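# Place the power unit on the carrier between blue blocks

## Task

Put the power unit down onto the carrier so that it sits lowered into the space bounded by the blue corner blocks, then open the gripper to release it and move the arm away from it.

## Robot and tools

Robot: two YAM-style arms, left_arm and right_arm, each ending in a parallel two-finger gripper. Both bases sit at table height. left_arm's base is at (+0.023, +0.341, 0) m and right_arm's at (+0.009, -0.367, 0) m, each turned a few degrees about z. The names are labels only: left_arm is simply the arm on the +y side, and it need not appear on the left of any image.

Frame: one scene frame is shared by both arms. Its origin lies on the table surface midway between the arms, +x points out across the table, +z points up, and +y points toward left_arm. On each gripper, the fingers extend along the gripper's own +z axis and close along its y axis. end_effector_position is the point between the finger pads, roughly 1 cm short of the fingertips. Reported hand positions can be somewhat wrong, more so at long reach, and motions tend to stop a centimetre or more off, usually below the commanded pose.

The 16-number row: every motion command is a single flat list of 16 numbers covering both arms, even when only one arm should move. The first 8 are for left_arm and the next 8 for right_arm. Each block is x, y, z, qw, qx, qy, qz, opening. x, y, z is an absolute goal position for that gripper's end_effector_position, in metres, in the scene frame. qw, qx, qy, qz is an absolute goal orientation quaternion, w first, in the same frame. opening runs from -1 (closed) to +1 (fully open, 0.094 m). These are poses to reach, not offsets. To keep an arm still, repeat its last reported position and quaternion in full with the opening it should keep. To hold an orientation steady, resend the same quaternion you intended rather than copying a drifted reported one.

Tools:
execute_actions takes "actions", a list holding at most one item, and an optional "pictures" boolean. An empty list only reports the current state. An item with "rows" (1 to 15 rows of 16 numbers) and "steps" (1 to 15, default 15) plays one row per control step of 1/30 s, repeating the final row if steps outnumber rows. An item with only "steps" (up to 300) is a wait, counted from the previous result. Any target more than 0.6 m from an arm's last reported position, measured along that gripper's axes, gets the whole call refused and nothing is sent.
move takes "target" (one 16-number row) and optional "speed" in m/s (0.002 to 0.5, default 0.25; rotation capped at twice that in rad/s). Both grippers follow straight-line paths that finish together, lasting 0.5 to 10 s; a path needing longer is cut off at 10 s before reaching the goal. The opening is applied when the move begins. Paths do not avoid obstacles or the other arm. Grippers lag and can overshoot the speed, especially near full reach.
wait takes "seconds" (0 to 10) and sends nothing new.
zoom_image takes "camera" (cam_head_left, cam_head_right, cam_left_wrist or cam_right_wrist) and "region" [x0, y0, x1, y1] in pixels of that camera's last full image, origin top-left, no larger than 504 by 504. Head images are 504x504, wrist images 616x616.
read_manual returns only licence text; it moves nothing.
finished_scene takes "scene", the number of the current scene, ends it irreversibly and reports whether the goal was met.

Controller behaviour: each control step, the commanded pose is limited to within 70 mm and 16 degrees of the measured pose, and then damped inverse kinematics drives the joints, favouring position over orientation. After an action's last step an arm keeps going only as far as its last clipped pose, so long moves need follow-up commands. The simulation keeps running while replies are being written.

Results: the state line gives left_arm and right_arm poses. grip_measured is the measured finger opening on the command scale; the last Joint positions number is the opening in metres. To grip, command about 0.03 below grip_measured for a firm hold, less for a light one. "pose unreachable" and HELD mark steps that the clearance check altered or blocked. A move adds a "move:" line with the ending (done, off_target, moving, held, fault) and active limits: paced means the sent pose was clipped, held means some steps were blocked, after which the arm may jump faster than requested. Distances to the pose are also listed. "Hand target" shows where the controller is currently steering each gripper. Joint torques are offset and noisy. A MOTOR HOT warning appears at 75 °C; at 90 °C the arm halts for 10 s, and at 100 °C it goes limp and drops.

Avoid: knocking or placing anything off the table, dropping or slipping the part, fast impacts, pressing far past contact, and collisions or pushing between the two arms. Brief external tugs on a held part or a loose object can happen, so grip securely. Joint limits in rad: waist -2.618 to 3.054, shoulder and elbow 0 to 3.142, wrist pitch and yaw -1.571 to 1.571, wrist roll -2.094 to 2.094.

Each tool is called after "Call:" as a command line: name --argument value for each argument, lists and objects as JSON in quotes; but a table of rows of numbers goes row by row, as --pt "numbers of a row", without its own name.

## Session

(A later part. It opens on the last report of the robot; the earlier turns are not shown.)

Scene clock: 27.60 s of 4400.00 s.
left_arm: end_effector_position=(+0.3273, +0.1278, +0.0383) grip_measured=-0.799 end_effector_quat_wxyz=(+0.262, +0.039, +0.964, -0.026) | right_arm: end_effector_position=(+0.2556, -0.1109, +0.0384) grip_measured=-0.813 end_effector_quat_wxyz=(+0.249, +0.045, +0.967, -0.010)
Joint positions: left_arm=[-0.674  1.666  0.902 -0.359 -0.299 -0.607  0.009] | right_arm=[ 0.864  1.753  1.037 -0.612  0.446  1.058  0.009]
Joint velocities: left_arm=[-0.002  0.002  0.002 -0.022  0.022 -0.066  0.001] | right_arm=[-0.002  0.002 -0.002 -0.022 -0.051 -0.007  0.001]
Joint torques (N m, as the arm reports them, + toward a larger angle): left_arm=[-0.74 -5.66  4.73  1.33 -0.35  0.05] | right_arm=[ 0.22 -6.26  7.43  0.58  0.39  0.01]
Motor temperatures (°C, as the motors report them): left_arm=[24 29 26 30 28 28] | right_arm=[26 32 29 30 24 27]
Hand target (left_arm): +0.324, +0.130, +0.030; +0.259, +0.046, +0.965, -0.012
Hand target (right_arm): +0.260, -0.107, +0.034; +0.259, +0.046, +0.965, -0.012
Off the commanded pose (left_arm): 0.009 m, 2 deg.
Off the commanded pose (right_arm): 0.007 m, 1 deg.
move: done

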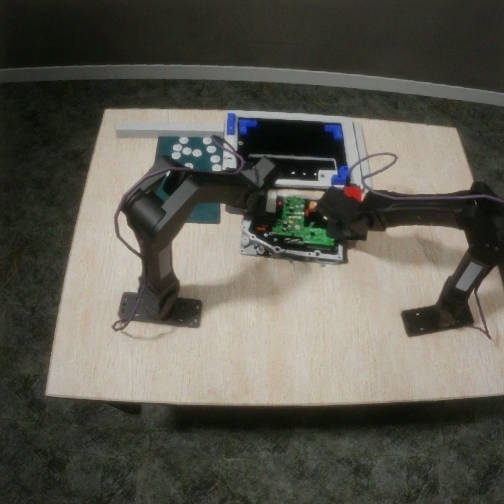

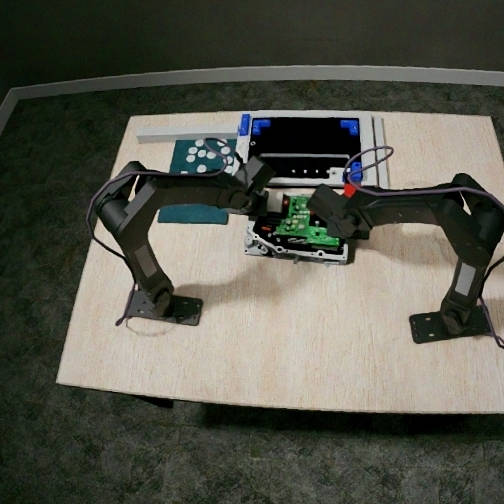

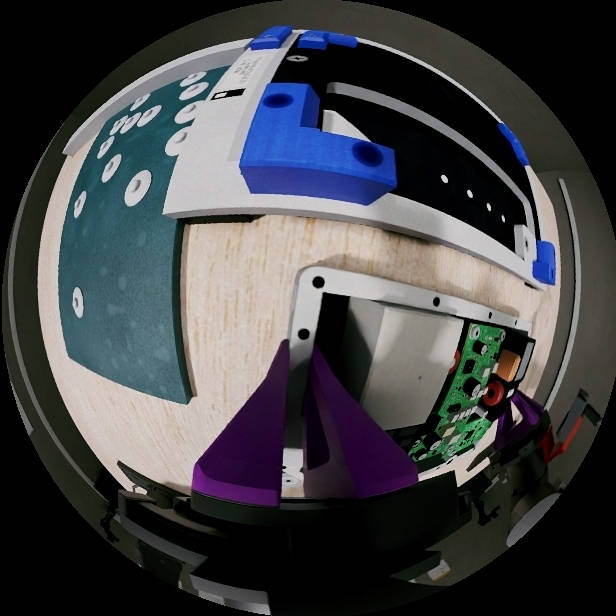

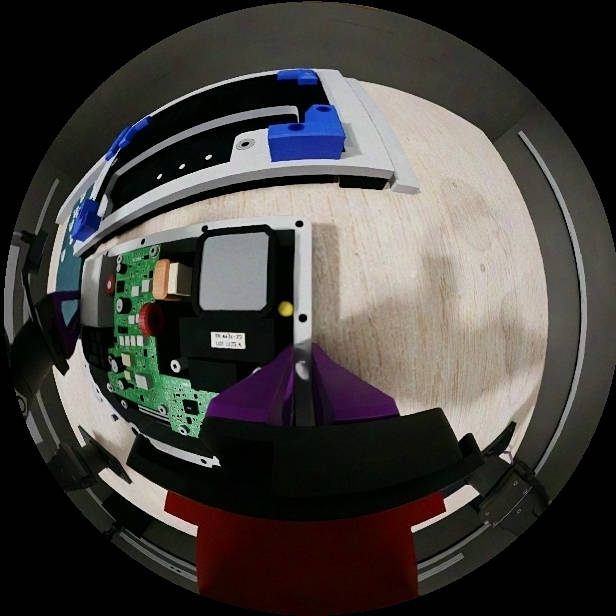

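Call:
move --target '[0.33,0.128,0.175,0.29,0.046,0.956,-0.012,-0.84,0.259,-0.111,0.177,0.29,0.046,0.956,-0.012,-0.85]' --speed 0.06

Call:
move --target '[0.585,0.127,0.19,0.325,0.019,0.945,-0.007,-0.84,0.527,-0.117,0.19,0.325,0.019,0.945,-0.007,-0.85]' --speed 0.07

Call:
zoom_image --camera "cam_head_right" --region '[220, 90, 390, 210]'

Scene clock: 34.37 s of 4400.00 s.
left_arm: end_effector_position=(+0.3165, +0.1315, +0.1372) grip_measured=-0.798 end_effector_quat_wxyz=(+0.238, +0.043, +0.970, -0.011) | right_arm: end_effector_position=(+0.2448, -0.1114, +0.1376) grip_measured=-0.813 end_effector_quat_wxyz=(+0.231, +0.046, +0.972, -0.017)
Joint positions: left_arm=[-0.685  1.551  1.223 -0.856 -0.294 -0.621  0.009] | right_arm=[ 0.88   1.656  1.352 -1.067  0.425  1.089  0.009]
Joint velocities: left_arm=[-0.002 -0.002  0.027 -0.022 -0.022 -0.037 -0.   ] | right_arm=[-0.002 -0.002 -0.002 -0.11  -0.037  0.037  0.   ]
Joint torques (N m, as the arm reports them, + toward a larger angle): left_arm=[-0.87 -9.58 10.37  0.96 -0.83  0.2 ] | right_arm=[  0.73 -13.14  12.67   0.09   1.17  -0.15]
Motor temperatures (°C, as the motors report them): left_arm=[24 30 27 30 28 28] | right_arm=[26 33 29 30 24 27]
Hand target (left_arm): +0.326, +0.131, +0.175; +0.289, +0.044, +0.956, -0.013
Hand target (right_arm): +0.256, -0.114, +0.177; +0.289, +0.048, +0.956, -0.009
Off the commanded pose (left_arm): 0.040 m, 6 deg.
Off the commanded pose (right_arm): 0.042 m, 7 deg.
After step 90, 1.10 s passed at rest.
move: off_target (left_arm, right_arm)

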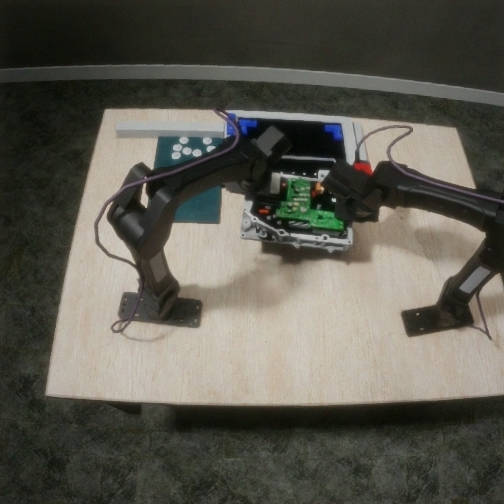

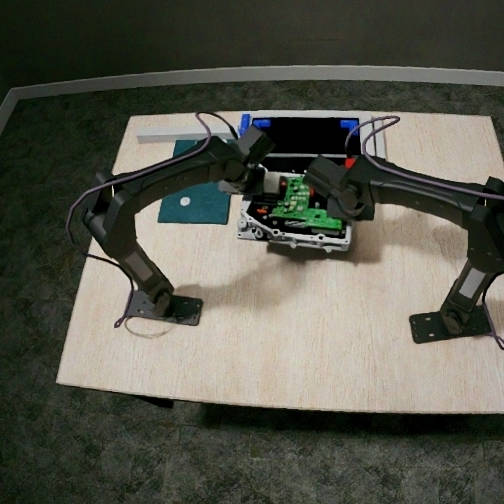

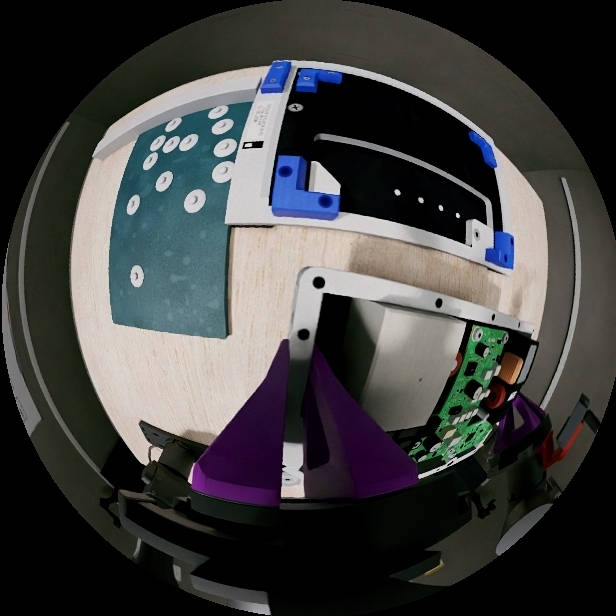

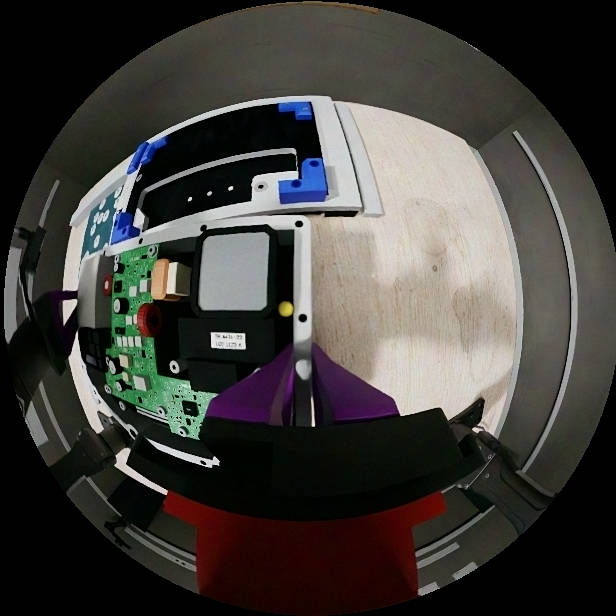

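Scene clock: 39.50 s of 4400.00 s.
left_arm: end_effector_position=(+0.5684, +0.1296, +0.1245) grip_measured=-0.797 end_effector_quat_wxyz=(+0.250, +0.023, +0.968, +0.001) | right_arm: end_effector_position=(+0.5077, -0.1165, +0.1220) grip_measured=-0.813 end_effector_quat_wxyz=(+0.241, +0.022, +0.970, -0.017)
Joint positions: left_arm=[-0.348  2.484  2.498 -1.116 -0.194 -0.336  0.01 ] | right_arm=[ 0.398  2.396  2.341 -1.115  0.287  0.542  0.009]
Joint velocities: left_arm=[-0.012 -0.002  0.002 -0.037 -0.022  0.022 -0.001] | right_arm=[-0.027  0.012  0.007  0.007 -0.051 -0.066 -0.   ]
Joint torques (N m, as the arm reports them, + toward a larger angle): left_arm=[ -0.4  -18.3   10.39   1.53  -0.66   0.16] | right_arm=[  0.67 -23.4   13.24   0.77   0.85  -0.4 ]
Motor temperatures (°C, as the motors report them): left_arm=[24 32 27 30 28 28] | right_arm=[26 35 30 30 24 27]
Hand target (left_arm): +0.578, +0.132, +0.193; +0.326, +0.017, +0.945, -0.003
Hand target (right_arm): +0.520, -0.117, +0.191; +0.322, +0.024, +0.946, -0.008
Off the commanded pose (left_arm): 0.068 m, 9 deg.
Off the commanded pose (right_arm): 0.071 m, 10 deg.
move: off_target (left_arm, right_arm)

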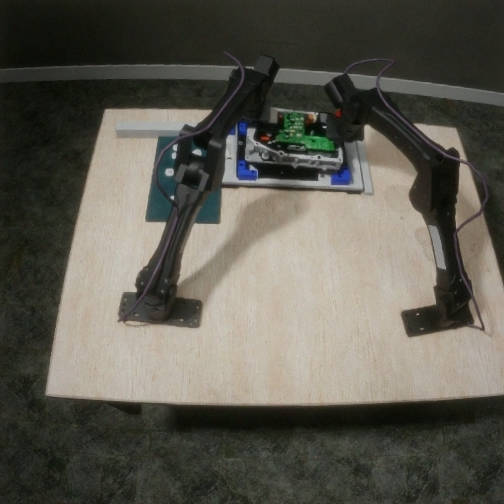

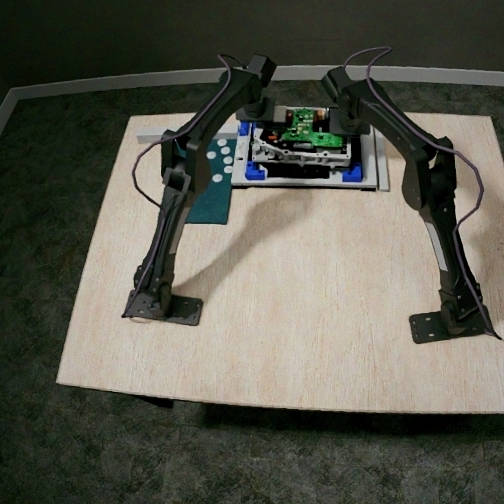

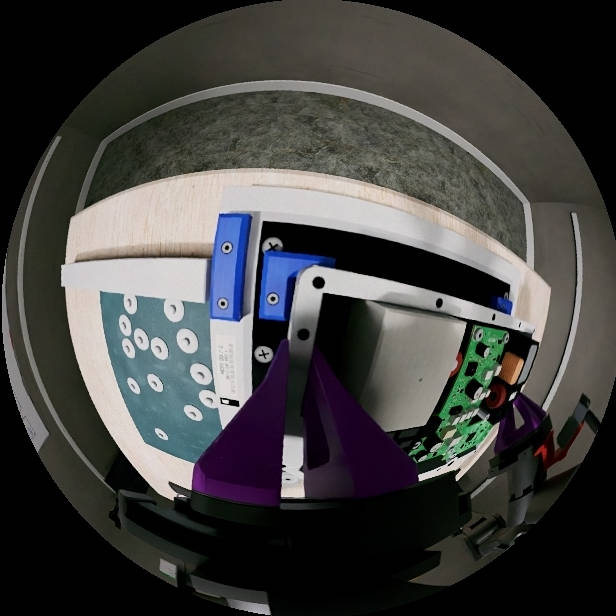

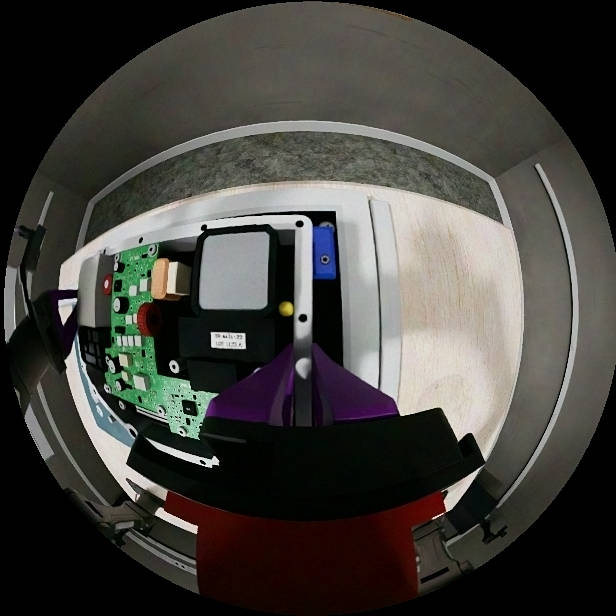

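Region (220, 90, 390, 210) of cam_head_right's 504x504 image, scaled by 2.965, with more detail than that image has; it fills the top 356 rows of this view, and the rest is white.

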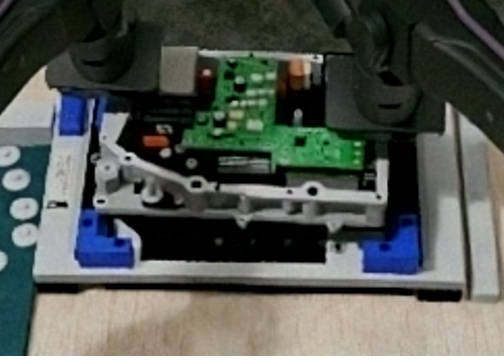

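Call:
execute_actions --actions '[{"rows":[[0.584,0.128,0.186,0.32,0.017,0.947,-0.007,-0.84,0.528,-0.117,0.186,0.32,0.017,0.947,-0.007,-0.85],[0.584,0.128,0.183,0.32,0.017,0.947,-0.007,-0.84,0.528,-0.117,0.183,0.32,0.017,0.947,-0.007,-0.85],[0.584,0.128,0.18,0.32,0.017,0.947,-0.007,-0.84,0.529,-0.117,0.18,0.32,0.017,0.947,-0.007,-0.85],[0.584,0.128,0.177,0.32,0.017,0.947,-0.007,-0.84,0.529,-0.117,0.177,0.32,0.017,0.947,-0.007,-0.85],[0.583,0.128,0.174,0.315,0.017,0.949,-0.007,-0.84,0.529,-0.117,0.174,0.315,0.017,0.949,-0.007,-0.85],[0.583,0.128,0.171,0.315,0.017,0.949,-0.007,-0.84,0.529,-0.117,0.171,0.315,0.017,0.949,-0.007,-0.85],[0.583,0.128,0.168,0.315,0.017,0.949,-0.007,-0.84,0.529,-0.117,0.168,0.315,0.017,0.949,-0.007,-0.85],[0.583,0.128,0.165,0.315,0.017,0.949,-0.007,-0.84,0.529,-0.117,0.165,0.315,0.017,0.949,-0.007,-0.85],[0.583,0.128,0.162,0.315,0.017,0.949,-0.007,-0.84,0.529,-0.117,0.162,0.315,0.017,0.949,-0.007,-0.85],[0.583,0.128,0.159,0.315,0.017,0.949,-0.007,-0.84,0.529,-0.117,0.159,0.315,0.017,0.949,-0.007,-0.85],[0.583,0.128,0.156,0.315,0.017,0.949,-0.007,-0.84,0.529,-0.117,0.157,0.315,0.017,0.949,-0.007,-0.85]],"steps":15}]' --pictures false

Call:
wait --seconds 0.4

Call:
zoom_image --camera "cam_head_right" --region '[220, 90, 390, 210]'

Scene clock: 47.80 s of 4400.00 s.
left_arm: end_effector_position=(+0.5630, +0.1292, +0.0971) grip_measured=-0.797 end_effector_quat_wxyz=(+0.231, +0.020, +0.973, -0.000) | right_arm: end_effector_position=(+0.5046, -0.1165, +0.0991) grip_measured=-0.813 end_effector_quat_wxyz=(+0.227, +0.018, +0.974, -0.018)
Joint positions: left_arm=[-0.348  2.471  2.38  -1.048 -0.18  -0.349  0.01 ] | right_arm=[ 0.396  2.396  2.261 -1.061  0.271  0.538  0.009]
Joint velocities: left_arm=[ 0.012  0.007 -0.286  0.081  0.242 -0.11   0.001] | right_arm=[ 0.002 -0.007 -0.134 -0.081 -0.022 -0.139  0.001]
Joint torques (N m, as the arm reports them, + toward a larger angle): left_arm=[ -0.27 -19.12   7.79   1.84  -0.96   0.28] | right_arm=[ -0.17 -23.78   9.72   1.1    0.78  -0.24]
Motor temperatures (°C, as the motors report them): left_arm=[24 37 28 31 28 28] | right_arm=[26 40 31 30 25 27]
Hand target (left_arm): +0.579, +0.130, +0.157; +0.310, +0.014, +0.951, -0.006
Hand target (right_arm): +0.524, -0.119, +0.158; +0.309, +0.022, +0.951, -0.008
Off the commanded pose (left_arm): 0.062 m, 10 deg.
Off the commanded pose (right_arm): 0.063 m, 11 deg.
Steps of this call (steps 1 to 90: nothing new was sent; then 4.80 s passed at rest; steps 91 to 105: all 15 steps of this action). Readings (end_effector_position):
91: left_arm (+0.5681, +0.1295, +0.1244) | right_arm (+0.5073, -0.1164, +0.1219)
92: left_arm (+0.5681, +0.1293, +0.1244) | right_arm (+0.5073, -0.1163, +0.1218)
94: left_arm (+0.5681, +0.1293, +0.1244) | right_arm (+0.5074, -0.1162, +0.1219)
98: left_arm (+0.5679, +0.1292, +0.1215) | right_arm (+0.5076, -0.1168, +0.1197)
105: the state above

Scene clock: 48.20 s of 4400.00 s.
left_arm: end_effector_position=(+0.5643, +0.1288, +0.1012) grip_measured=-0.797 end_effector_quat_wxyz=(+0.237, +0.017, +0.971, -0.003) | right_arm: end_effector_position=(+0.5059, -0.1165, +0.1016) grip_measured=-0.813 end_effector_quat_wxyz=(+0.231, +0.016, +0.973, -0.017)
Joint positions: left_arm=[-0.348  2.459  2.369 -1.034 -0.181 -0.354  0.01 ] | right_arm=[ 0.396  2.389  2.255 -1.052  0.274  0.532  0.009]
Joint velocities: left_arm=[-0.017 -0.017  0.007 -0.022  0.022 -0.007  0.001] | right_arm=[-0.032 -0.002 -0.007 -0.022  0.007 -0.022  0.   ]
Joint torques (N m, as the arm reports them, + toward a larger angle): left_arm=[ -0.22 -18.27   7.22   1.93  -0.63   0.2 ] | right_arm=[ -0.1  -23.1    9.52   1.07   0.74  -0.32]
Motor temperatures (°C, as the motors report them): left_arm=[24 37 28 31 28 28] | right_arm=[26 40 31 30 25 27]
Hand target (left_arm): +0.579, +0.130, +0.157; +0.310, +0.014, +0.951, -0.006
Hand target (right_arm): +0.524, -0.119, +0.158; +0.309, +0.022, +0.951, -0.008
Off the commanded pose (left_arm): 0.058 m, 9 deg.
Off the commanded pose (right_arm): 0.060 m, 10 deg.
Steps of this call (steps 1 to 12: nothing new was sent). Readings (end_effector_position):
1: left_arm (+0.5622, +0.1287, +0.0950) | right_arm (+0.5041, -0.1169, +0.0990)
2: left_arm (+0.5621, +0.1281, +0.0949) | right_arm (+0.5038, -0.1173, +0.0994)
4: left_arm (+0.5628, +0.1276, +0.0974) | right_arm (+0.5036, -0.1177, +0.1006)
8: left_arm (+0.5640, +0.1286, +0.1011) | right_arm (+0.5056, -0.1166, +0.1015)
12: the state above

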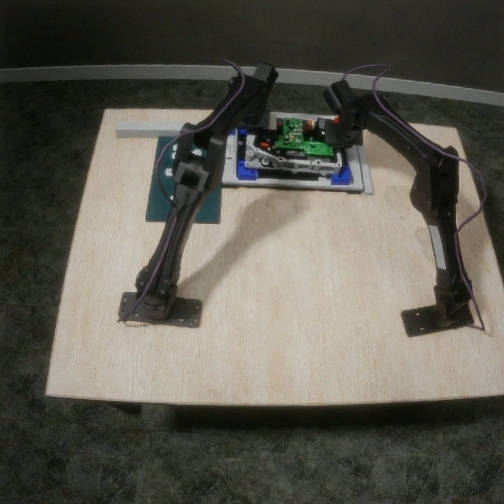

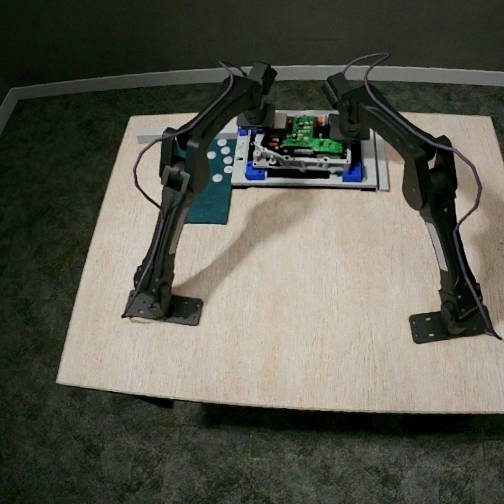

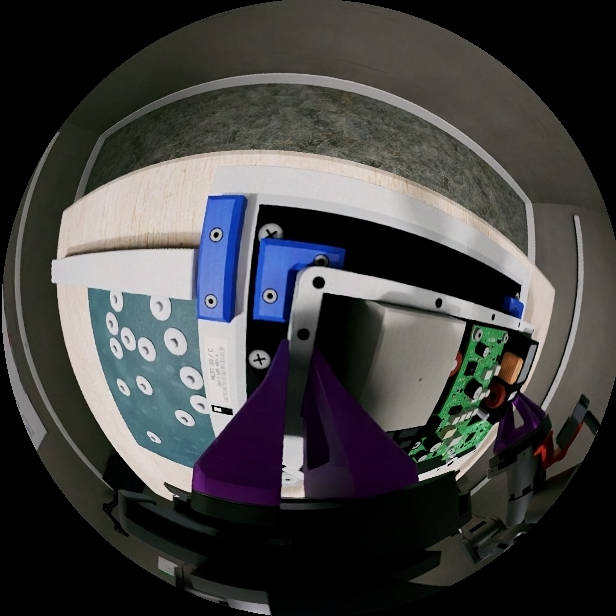

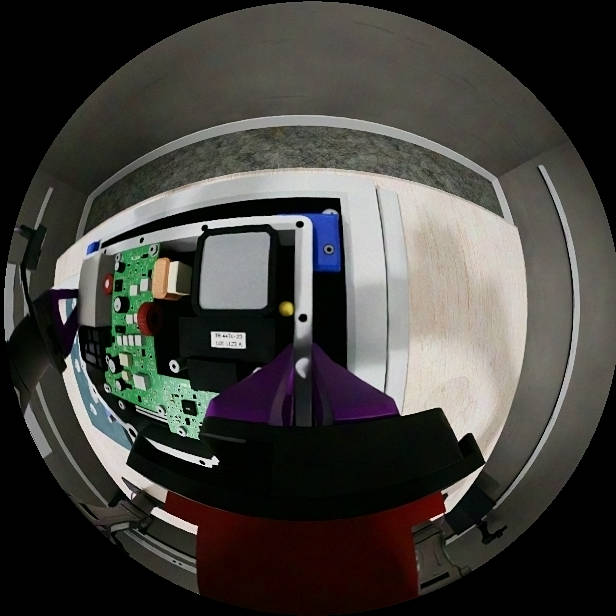

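Region (220, 90, 390, 210) of cam_head_right's 504x504 image, scaled by 2.965, with more detail than that image has; it fills the top 356 rows of this view, and the rest is white.

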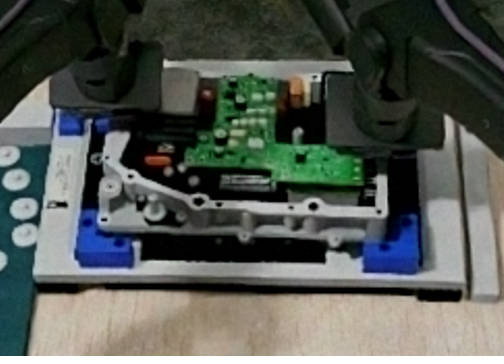

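Call:
execute_actions --actions '[{"rows":[[0.584,0.128,0.155,0.32,0.017,0.947,-0.007,-0.84,0.53,-0.117,0.156,0.32,0.017,0.947,-0.007,-0.85],[0.585,0.128,0.154,0.325,0.017,0.946,-0.007,-0.84,0.532,-0.117,0.155,0.325,0.017,0.946,-0.007,-0.85],[0.586,0.128,0.153,0.33,0.017,0.944,-0.007,-0.84,0.534,-0.117,0.154,0.33,0.017,0.944,-0.007,-0.85],[0.587,0.128,0.152,0.335,0.017,0.942,-0.007,-0.84,0.535,-0.117,0.153,0.335,0.017,0.942,-0.007,-0.85]],"steps":15}]' --pictures false

Call:
wait --seconds 0.4

Call:
zoom_image --camera "cam_head_right" --region '[220, 90, 390, 210]'

Scene clock: 53.00 s of 4400.00 s.
left_arm: end_effector_position=(+0.5661, +0.1280, +0.1015) grip_measured=-0.797 end_effector_quat_wxyz=(+0.257, +0.015, +0.966, -0.010) | right_arm: end_effector_position=(+0.5088, -0.1180, +0.0989) grip_measured=-0.813 end_effector_quat_wxyz=(+0.248, +0.015, +0.968, -0.015)
Joint positions: left_arm=[-0.349  2.405  2.253 -0.93  -0.185 -0.355  0.01 ] | right_arm=[ 0.395  2.353  2.167 -0.965  0.286  0.521  0.009]
Joint velocities: left_arm=[-0.017 -0.022 -0.056  0.051  0.022 -0.022  0.   ] | right_arm=[-0.012  0.002 -0.076  0.081  0.007 -0.007  0.001]
Joint torques (N m, as the arm reports them, + toward a larger angle): left_arm=[ -0.17 -17.54   7.3    2.05  -0.75   0.28] | right_arm=[  0.02 -22.23   9.73   1.2    0.81  -0.33]
Motor temperatures (°C, as the motors report them): left_arm=[24 39 28 31 28 28] | right_arm=[26 42 31 31 25 27]
Hand target (left_arm): +0.582, +0.130, +0.154; +0.331, +0.013, +0.944, -0.006
Hand target (right_arm): +0.530, -0.119, +0.155; +0.330, +0.022, +0.944, -0.007
Off the commanded pose (left_arm): 0.055 m, 9 deg.
Off the commanded pose (right_arm): 0.060 m, 10 deg.
Steps of this call (steps 1 to 90: nothing new was sent; then 1.30 s passed at rest; steps 91 to 105: all 15 steps of this action). Readings (end_effector_position):
91: left_arm (+0.5643, +0.1289, +0.1009) | right_arm (+0.5058, -0.1166, +0.1011)
92: left_arm (+0.5641, +0.1290, +0.1004) | right_arm (+0.5059, -0.1165, +0.1011)
94: left_arm (+0.5635, +0.1294, +0.0997) | right_arm (+0.5060, -0.1167, +0.1011)
98: left_arm (+0.5633, +0.1295, +0.1010) | right_arm (+0.5060, -0.1169, +0.1026)
105: the state above

Scene clock: 53.40 s of 4400.00 s.
left_arm: end_effector_position=(+0.5660, +0.1273, +0.1006) grip_measured=-0.797 end_effector_quat_wxyz=(+0.258, +0.015, +0.966, -0.010) | right_arm: end_effector_position=(+0.5089, -0.1184, +0.0979) grip_measured=-0.813 end_effector_quat_wxyz=(+0.248, +0.015, +0.969, -0.015)
Joint positions: left_arm=[-0.351  2.405  2.249 -0.925 -0.186 -0.355  0.01 ] | right_arm=[ 0.394  2.353  2.163 -0.962  0.286  0.52   0.009]
Joint velocities: left_arm=[-0.007 -0.007  0.007 -0.037 -0.007  0.066  0.001] | right_arm=[-0.007 -0.027 -0.012  0.037 -0.007  0.022 -0.001]
Joint torques (N m, as the arm reports them, + toward a larger angle): left_arm=[ -0.19 -17.55   7.35   2.1   -0.72   0.27] | right_arm=[  0.04 -22.36   9.72   1.21   0.77  -0.34]
Motor temperatures (°C, as the motors report them): left_arm=[24 39 28 31 28 28] | right_arm=[26 42 31 31 25 27]
Hand target (left_arm): +0.582, +0.130, +0.154; +0.331, +0.013, +0.944, -0.007
Hand target (right_arm): +0.530, -0.119, +0.155; +0.330, +0.022, +0.944, -0.007
Off the commanded pose (left_arm): 0.056 m, 9 deg.
Off the commanded pose (right_arm): 0.061 m, 10 deg.
Steps of this call (steps 1 to 12: nothing new was sent). Readings (end_effector_position):
1: left_arm (+0.5660, +0.1276, +0.1012) | right_arm (+0.5089, -0.1181, +0.0985)
2: left_arm (+0.5661, +0.1274, +0.1008) | right_arm (+0.5089, -0.1184, +0.0982)
4: left_arm (+0.5660, +0.1273, +0.1006) | right_arm (+0.5089, -0.1184, +0.0979)
8: left_arm (+0.5660, +0.1273, +0.1006) | right_arm (+0.5089, -0.1184, +0.0979)
12: the state above

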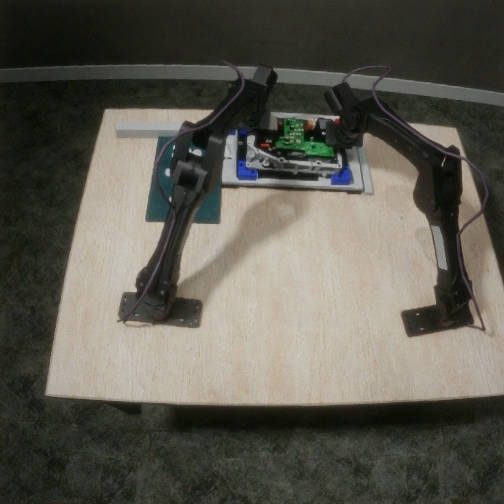

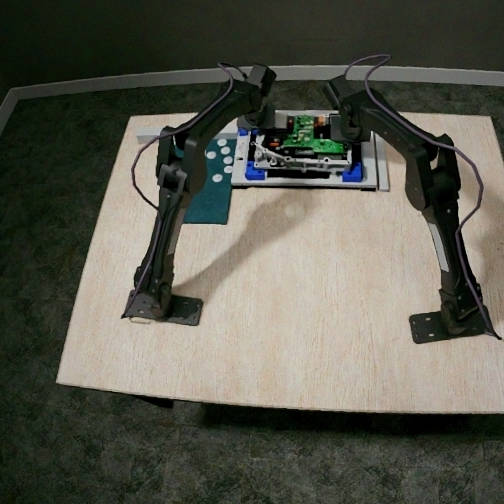

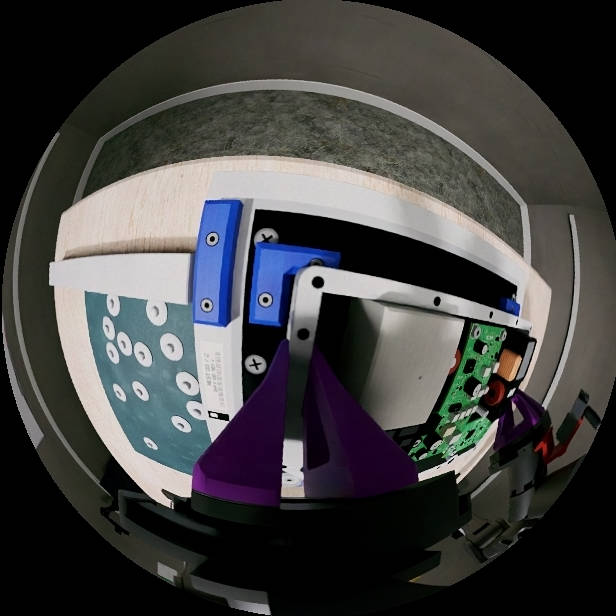

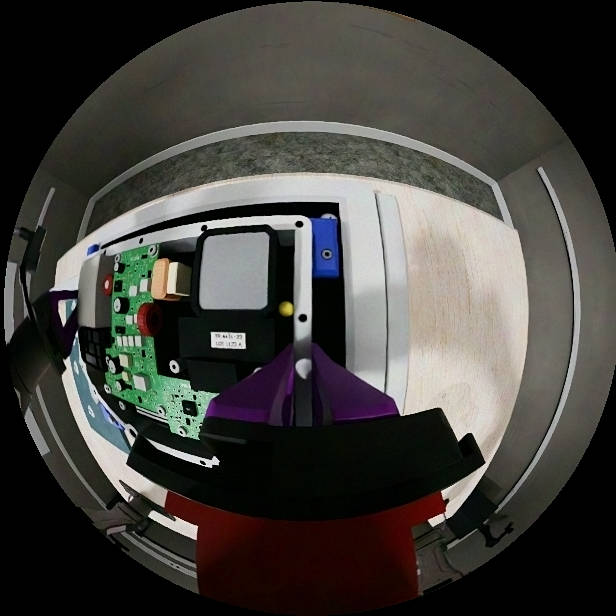

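Region (220, 90, 390, 210) of cam_head_right's 504x504 image, scaled by 2.965, with more detail than that image has; it fills the top 356 rows of this view, and the rest is white.

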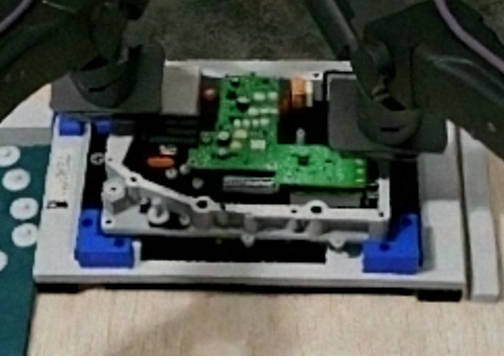

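Level now; shifting about 5 mm forward and 2 mm toward +y.

Call:
execute_actions --actions '[{"rows":[[0.589,0.13,0.151,0.335,0.017,0.942,-0.007,-0.84,0.537,-0.115,0.153,0.335,0.017,0.942,-0.007,-0.85],[0.591,0.131,0.15,0.335,0.017,0.942,-0.007,-0.84,0.539,-0.114,0.152,0.335,0.017,0.942,-0.007,-0.85],[0.593,0.132,0.149,0.335,0.017,0.942,-0.007,-0.84,0.541,-0.113,0.151,0.335,0.017,0.942,-0.007,-0.85],[0.595,0.132,0.148,0.335,0.017,0.942,-0.007,-0.84,0.543,-0.113,0.15,0.335,0.017,0.942,-0.007,-0.85]],"steps":15}]' --pictures false

Call:
wait --seconds 0.4

Call:
zoom_image --camera "cam_head_right" --region '[220, 90, 390, 210]'

Scene clock: 58.20 s of 4400.00 s.
left_arm: end_effector_position=(+0.5660, +0.1273, +0.1006) grip_measured=-0.797 end_effector_quat_wxyz=(+0.258, +0.015, +0.966, -0.010) | right_arm: end_effector_position=(+0.5089, -0.1184, +0.0979) grip_measured=-0.813 end_effector_quat_wxyz=(+0.248, +0.015, +0.969, -0.015)
Joint positions: left_arm=[-0.351  2.405  2.249 -0.925 -0.186 -0.355  0.01 ] | right_arm=[ 0.394  2.353  2.163 -0.962  0.286  0.52   0.009]
Joint velocities: left_arm=[ 0.012  0.007 -0.007 -0.022  0.007 -0.081 -0.001] | right_arm=[-0.012  0.007  0.002  0.022 -0.007 -0.022 -0.001]
Joint torques (N m, as the arm reports them, + toward a larger angle): left_arm=[  0.79 -16.15   8.69   2.18  -0.67   0.39] | right_arm=[  0.01 -19.29  13.36   1.15   0.81  -0.37]
Motor temperatures (°C, as the motors report them): left_arm=[24 40 28 32 28 28] | right_arm=[26 44 31 31 25 27]
Hand target (left_arm): +0.589, +0.134, +0.150; +0.332, +0.013, +0.943, -0.005
Hand target (right_arm): +0.536, -0.116, +0.153; +0.332, +0.022, +0.943, -0.006
Off the commanded pose (left_arm): 0.056 m, 9 deg.
Off the commanded pose (right_arm): 0.062 m, 10 deg.
Steps of this call (steps 1 to 90: nothing new was sent; then 1.30 s passed at rest; steps 91 to 105: all 15 steps of this action). Readings (end_effector_position):
91: left_arm (+0.5660, +0.1273, +0.1006) | right_arm (+0.5089, -0.1184, +0.0979)
92: left_arm (+0.5660, +0.1273, +0.1006) | right_arm (+0.5089, -0.1184, +0.0979)
94: left_arm (+0.5660, +0.1273, +0.1006) | right_arm (+0.5089, -0.1184, +0.0979)
98: left_arm (+0.5660, +0.1273, +0.1006) | right_arm (+0.5089, -0.1184, +0.0979)
105: the state above

Scene clock: 58.60 s of 4400.00 s.
left_arm: end_effector_position=(+0.5660, +0.1273, +0.1006) grip_measured=-0.797 end_effector_quat_wxyz=(+0.258, +0.015, +0.966, -0.010) | right_arm: end_effector_position=(+0.5089, -0.1184, +0.0979) grip_measured=-0.813 end_effector_quat_wxyz=(+0.248, +0.015, +0.969, -0.015)
Joint positions: left_arm=[-0.351  2.405  2.249 -0.925 -0.186 -0.355  0.01 ] | right_arm=[ 0.394  2.353  2.163 -0.962  0.286  0.52   0.009]
Joint velocities: left_arm=[-0.002 -0.022  0.007 -0.022 -0.022  0.037  0.   ] | right_arm=[-0.017  0.007  0.017 -0.037 -0.022 -0.007  0.   ]
Joint torques (N m, as the arm reports them, + toward a larger angle): left_arm=[  0.8  -16.16   8.72   2.18  -0.67   0.39] | right_arm=[ -0.15 -19.35  13.41   1.16   0.78  -0.39]
Motor temperatures (°C, as the motors report them): left_arm=[24 40 28 32 28 28] | right_arm=[26 44 31 31 25 27]
Hand target (left_arm): +0.589, +0.134, +0.150; +0.332, +0.013, +0.943, -0.005
Hand target (right_arm): +0.536, -0.116, +0.153; +0.332, +0.022, +0.943, -0.006
Off the commanded pose (left_arm): 0.056 m, 9 deg.
Off the commanded pose (right_arm): 0.062 m, 10 deg.
Steps of this call (steps 1 to 12: nothing new was sent). Readings (end_effector_position):
1: left_arm (+0.5660, +0.1273, +0.1006) | right_arm (+0.5089, -0.1184, +0.0979)
2: left_arm (+0.5660, +0.1273, +0.1006) | right_arm (+0.5089, -0.1184, +0.0979)
4: left_arm (+0.5660, +0.1273, +0.1006) | right_arm (+0.5089, -0.1184, +0.0979)
8: left_arm (+0.5660, +0.1273, +0.1006) | right_arm (+0.5089, -0.1184, +0.0979)
12: the state above

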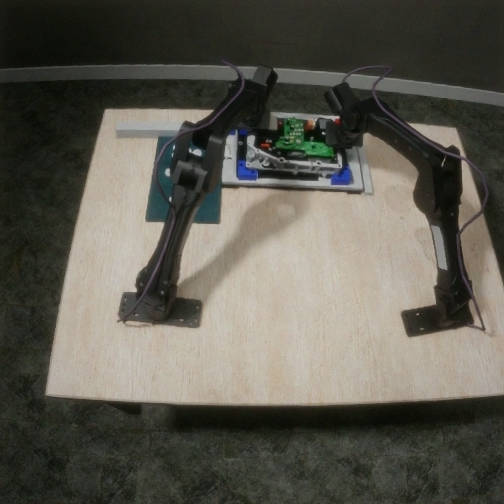

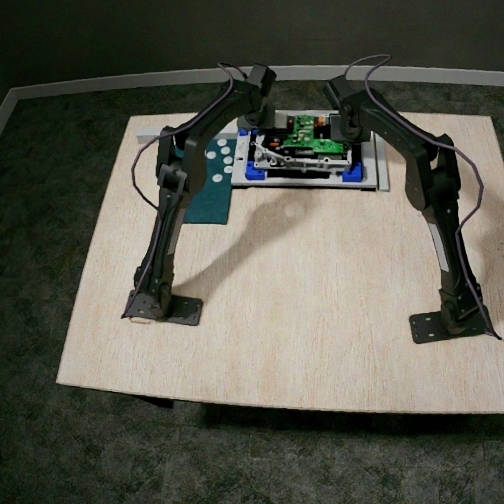

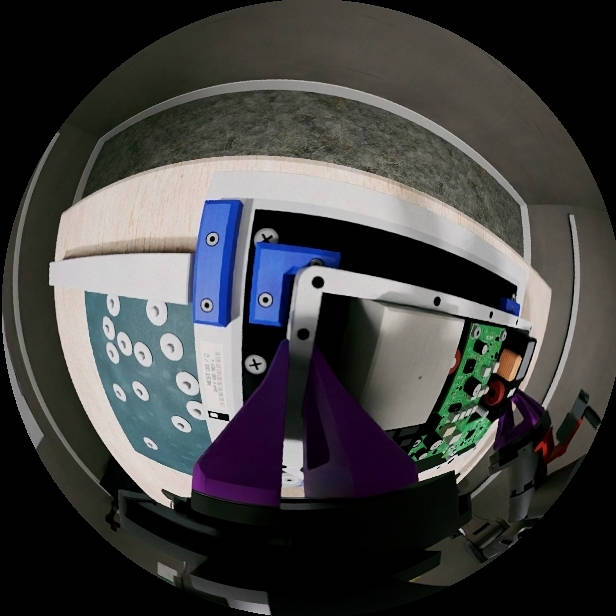

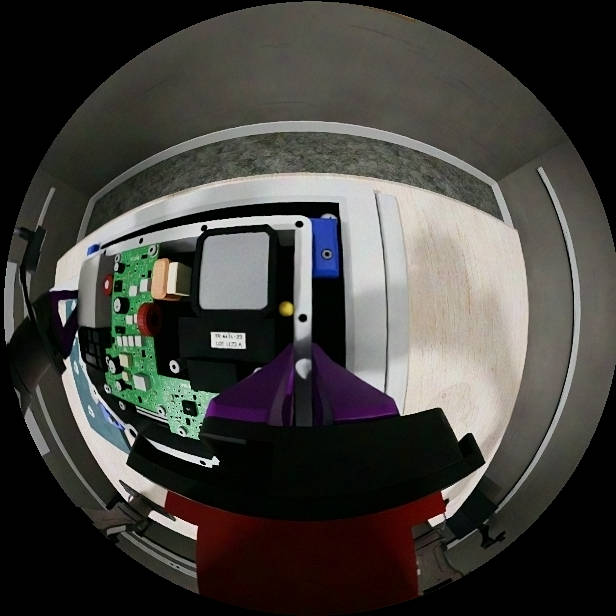

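Region (220, 90, 390, 210) of cam_head_right's 504x504 image, scaled by 2.965, with more detail than that image has; it fills the top 356 rows of this view, and the rest is white.

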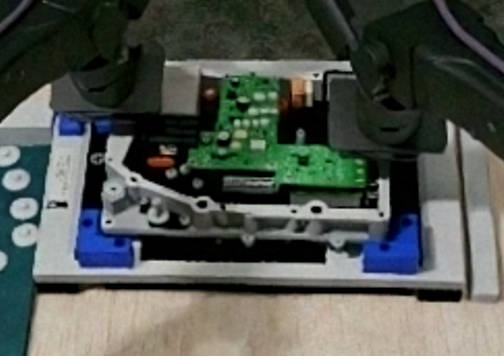

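Call:
execute_actions --actions '[{"rows":[[0.597,0.133,0.147,0.337,0.017,0.941,-0.007,-0.84,0.544,-0.112,0.149,0.337,0.017,0.941,-0.007,-0.85],[0.599,0.133,0.146,0.339,0.017,0.941,-0.007,-0.84,0.545,-0.112,0.148,0.339,0.017,0.941,-0.007,-0.85],[0.601,0.133,0.145,0.341,0.017,0.94,-0.007,-0.84,0.546,-0.112,0.147,0.341,0.017,0.94,-0.007,-0.85],[0.603,0.133,0.144,0.343,0.017,0.939,-0.007,-0.84,0.548,-0.112,0.146,0.343,0.017,0.939,-0.007,-0.85]],"steps":15}]' --pictures false

Call:
wait --seconds 0.4

Call:
zoom_image --camera "cam_head_right" --region '[220, 90, 390, 210]'

Scene clock: 63.27 s of 4400.00 s.
left_arm: end_effector_position=(+0.5700, +0.1259, +0.0982) grip_measured=-0.797 end_effector_quat_wxyz=(+0.263, +0.015, +0.965, -0.011) | right_arm: end_effector_position=(+0.5139, -0.1201, +0.0949) grip_measured=-0.813 end_effector_quat_wxyz=(+0.252, +0.014, +0.967, -0.016)
Joint positions: left_arm=[-0.351  2.414  2.249 -0.904 -0.188 -0.355  0.01 ] | right_arm=[ 0.388  2.363  2.163 -0.944  0.29   0.511  0.009]
Joint velocities: left_arm=[-0.002  0.012 -0.002 -0.007  0.022 -0.007 -0.001] | right_arm=[ 0.002 -0.012 -0.017 -0.007 -0.007 -0.066 -0.   ]
Joint torques (N m, as the arm reports them, + toward a larger angle): left_arm=[  1.25 -15.74   8.97   2.31  -0.69   0.46] | right_arm=[  0.21 -19.47  12.59   1.29   0.8   -0.32]
Motor temperatures (°C, as the motors report them): left_arm=[24 41 28 32 28 28] | right_arm=[26 44 31 32 25 27]
Hand target (left_arm): +0.597, +0.136, +0.147; +0.340, +0.013, +0.940, -0.005
Hand target (right_arm): +0.541, -0.115, +0.149; +0.339, +0.022, +0.940, -0.006
Off the commanded pose (left_arm): 0.057 m, 10 deg.
Off the commanded pose (right_arm): 0.062 m, 11 deg.
Steps of this call (steps 1 to 90: nothing new was sent; then 1.17 s passed at rest; steps 91 to 105: all 15 steps of this action). Readings (end_effector_position):
91: left_arm (+0.5661, +0.1272, +0.1006) | right_arm (+0.5090, -0.1184, +0.0976)
92: left_arm (+0.5662, +0.1272, +0.1006) | right_arm (+0.5093, -0.1183, +0.0975)
94: left_arm (+0.5667, +0.1273, +0.1003) | right_arm (+0.5104, -0.1184, +0.0968)
98: left_arm (+0.5691, +0.1263, +0.0990) | right_arm (+0.5131, -0.1194, +0.0955)
105: the state above

Scene clock: 63.67 s of 4400.00 s.
left_arm: end_effector_position=(+0.5700, +0.1259, +0.0982) grip_measured=-0.797 end_effector_quat_wxyz=(+0.263, +0.015, +0.965, -0.011) | right_arm: end_effector_position=(+0.5139, -0.1201, +0.0949) grip_measured=-0.813 end_effector_quat_wxyz=(+0.252, +0.014, +0.967, -0.016)
Joint positions: left_arm=[-0.351  2.414  2.249 -0.904 -0.188 -0.355  0.01 ] | right_arm=[ 0.388  2.363  2.163 -0.944  0.29   0.511  0.009]
Joint velocities: left_arm=[ 0.012  0.002 -0.002  0.051  0.007 -0.037 -0.   ] | right_arm=[-0.002  0.002 -0.012 -0.066  0.037  0.066 -0.001]
Joint torques (N m, as the arm reports them, + toward a larger angle): left_arm=[  1.24 -15.72   8.97   2.3   -0.68   0.46] | right_arm=[  0.26 -19.48  12.56   1.31   0.82  -0.31]
Motor temperatures (°C, as the motors report them): left_arm=[24 41 28 32 28 28] | right_arm=[26 44 31 32 25 27]
Hand target (left_arm): +0.597, +0.136, +0.147; +0.340, +0.013, +0.940, -0.005
Hand target (right_arm): +0.541, -0.115, +0.149; +0.339, +0.022, +0.940, -0.006
Off the commanded pose (left_arm): 0.057 m, 10 deg.
Off the commanded pose (right_arm): 0.062 m, 11 deg.
Steps of this call (steps 1 to 12: nothing new was sent). Readings (end_effector_position):
1: left_arm (+0.5700, +0.1259, +0.0982) | right_arm (+0.5139, -0.1201, +0.0949)
2: left_arm (+0.5700, +0.1259, +0.0982) | right_arm (+0.5139, -0.1201, +0.0949)
4: left_arm (+0.5700, +0.1259, +0.0982) | right_arm (+0.5139, -0.1201, +0.0949)
8: left_arm (+0.5700, +0.1259, +0.0982) | right_arm (+0.5139, -0.1201, +0.0949)
12: the state above

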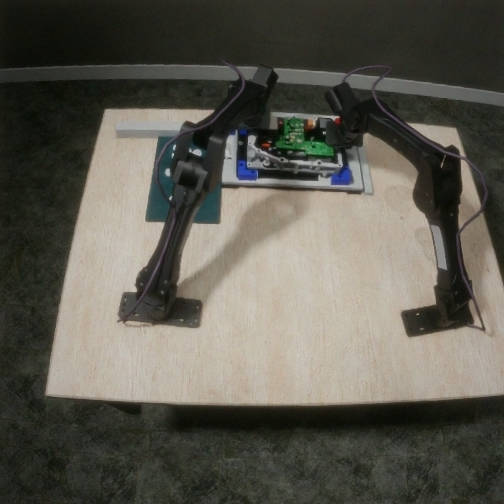

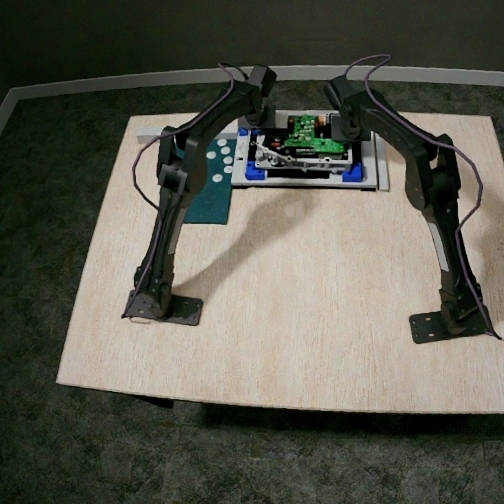

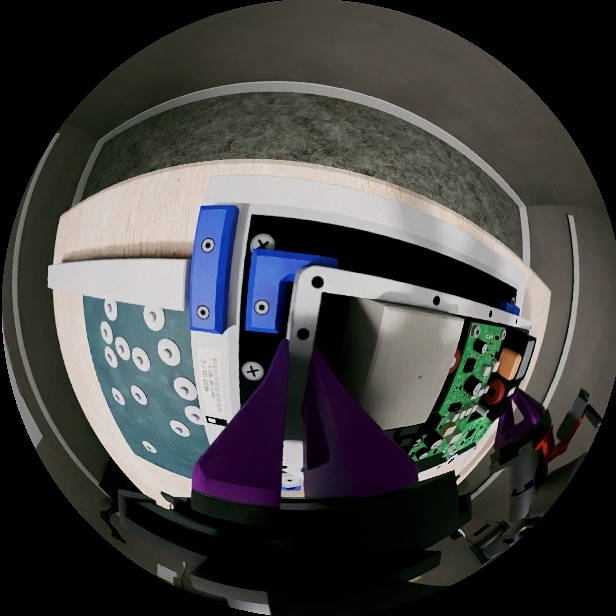

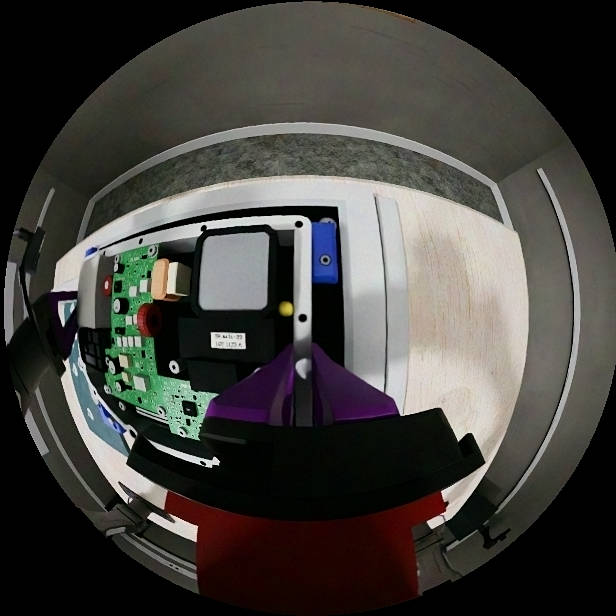

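Region (220, 90, 390, 210) of cam_head_right's 504x504 image, scaled by 2.965, with more detail than that image has; it fills the top 356 rows of this view, and the rest is white.

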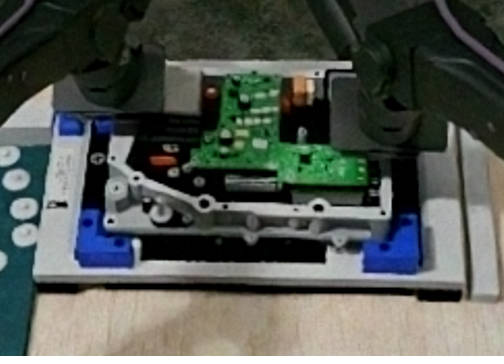

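x looks right; y needs about +3 mm.

Call:
execute_actions --actions '[{"rows":[[0.603,0.134,0.144,0.343,0.017,0.939,-0.007,-0.84,0.547,-0.110,0.146,0.343,0.017,0.939,-0.007,-0.85],[0.603,0.135,0.144,0.343,0.017,0.939,-0.007,-0.84,0.546,-0.108,0.146,0.343,0.017,0.939,-0.007,-0.85],[0.603,0.136,0.144,0.343,0.017,0.939,-0.007,-0.84,0.545,-0.106,0.146,0.343,0.017,0.939,-0.007,-0.85]],"steps":15}]' --pictures false

Scene clock: 69.97 s of 4400.00 s.
left_arm: end_effector_position=(+0.5700, +0.1259, +0.0982) grip_measured=-0.797 end_effector_quat_wxyz=(+0.263, +0.015, +0.965, -0.011) | right_arm: end_effector_position=(+0.5139, -0.1201, +0.0949) grip_measured=-0.813 end_effector_quat_wxyz=(+0.252, +0.014, +0.967, -0.016)
Joint positions: left_arm=[-0.351  2.414  2.249 -0.904 -0.188 -0.355  0.01 ] | right_arm=[ 0.388  2.363  2.163 -0.944  0.29   0.511  0.009]
Joint velocities: left_arm=[-0.017 -0.002  0.002 -0.007 -0.037 -0.081  0.   ] | right_arm=[-0.012 -0.012  0.012  0.037 -0.081 -0.007 -0.   ]
Joint torques (N m, as the arm reports them, + toward a larger angle): left_arm=[  1.65 -16.07   8.32   2.35  -0.65   0.5 ] | right_arm=[  1.23 -19.27  12.87   1.27   0.87  -0.22]
Motor temperatures (°C, as the motors report them): left_arm=[24 41 28 33 28 28] | right_arm=[26 44 32 32 25 27]
Hand target (left_arm): +0.597, +0.138, +0.147; +0.339, +0.013, +0.941, -0.004
Hand target (right_arm): +0.538, -0.109, +0.149; +0.339, +0.022, +0.940, -0.004
Off the commanded pose (left_arm): 0.057 m, 10 deg.
Off the commanded pose (right_arm): 0.061 m, 11 deg.
Steps of this call (steps 1 to 90: nothing new was sent; then 2.80 s passed at rest; steps 91 to 105: all 15 steps of this action). Readings (end_effector_position):
91: left_arm (+0.5700, +0.1259, +0.0982) | right_arm (+0.5139, -0.1201, +0.0949)
92: left_arm (+0.5700, +0.1259, +0.0982) | right_arm (+0.5139, -0.1201, +0.0949)
94: left_arm (+0.5700, +0.1259, +0.0982) | right_arm (+0.5139, -0.1201, +0.0949)
98: left_arm (+0.5700, +0.1259, +0.0982) | right_arm (+0.5139, -0.1201, +0.0949)
105: the state above


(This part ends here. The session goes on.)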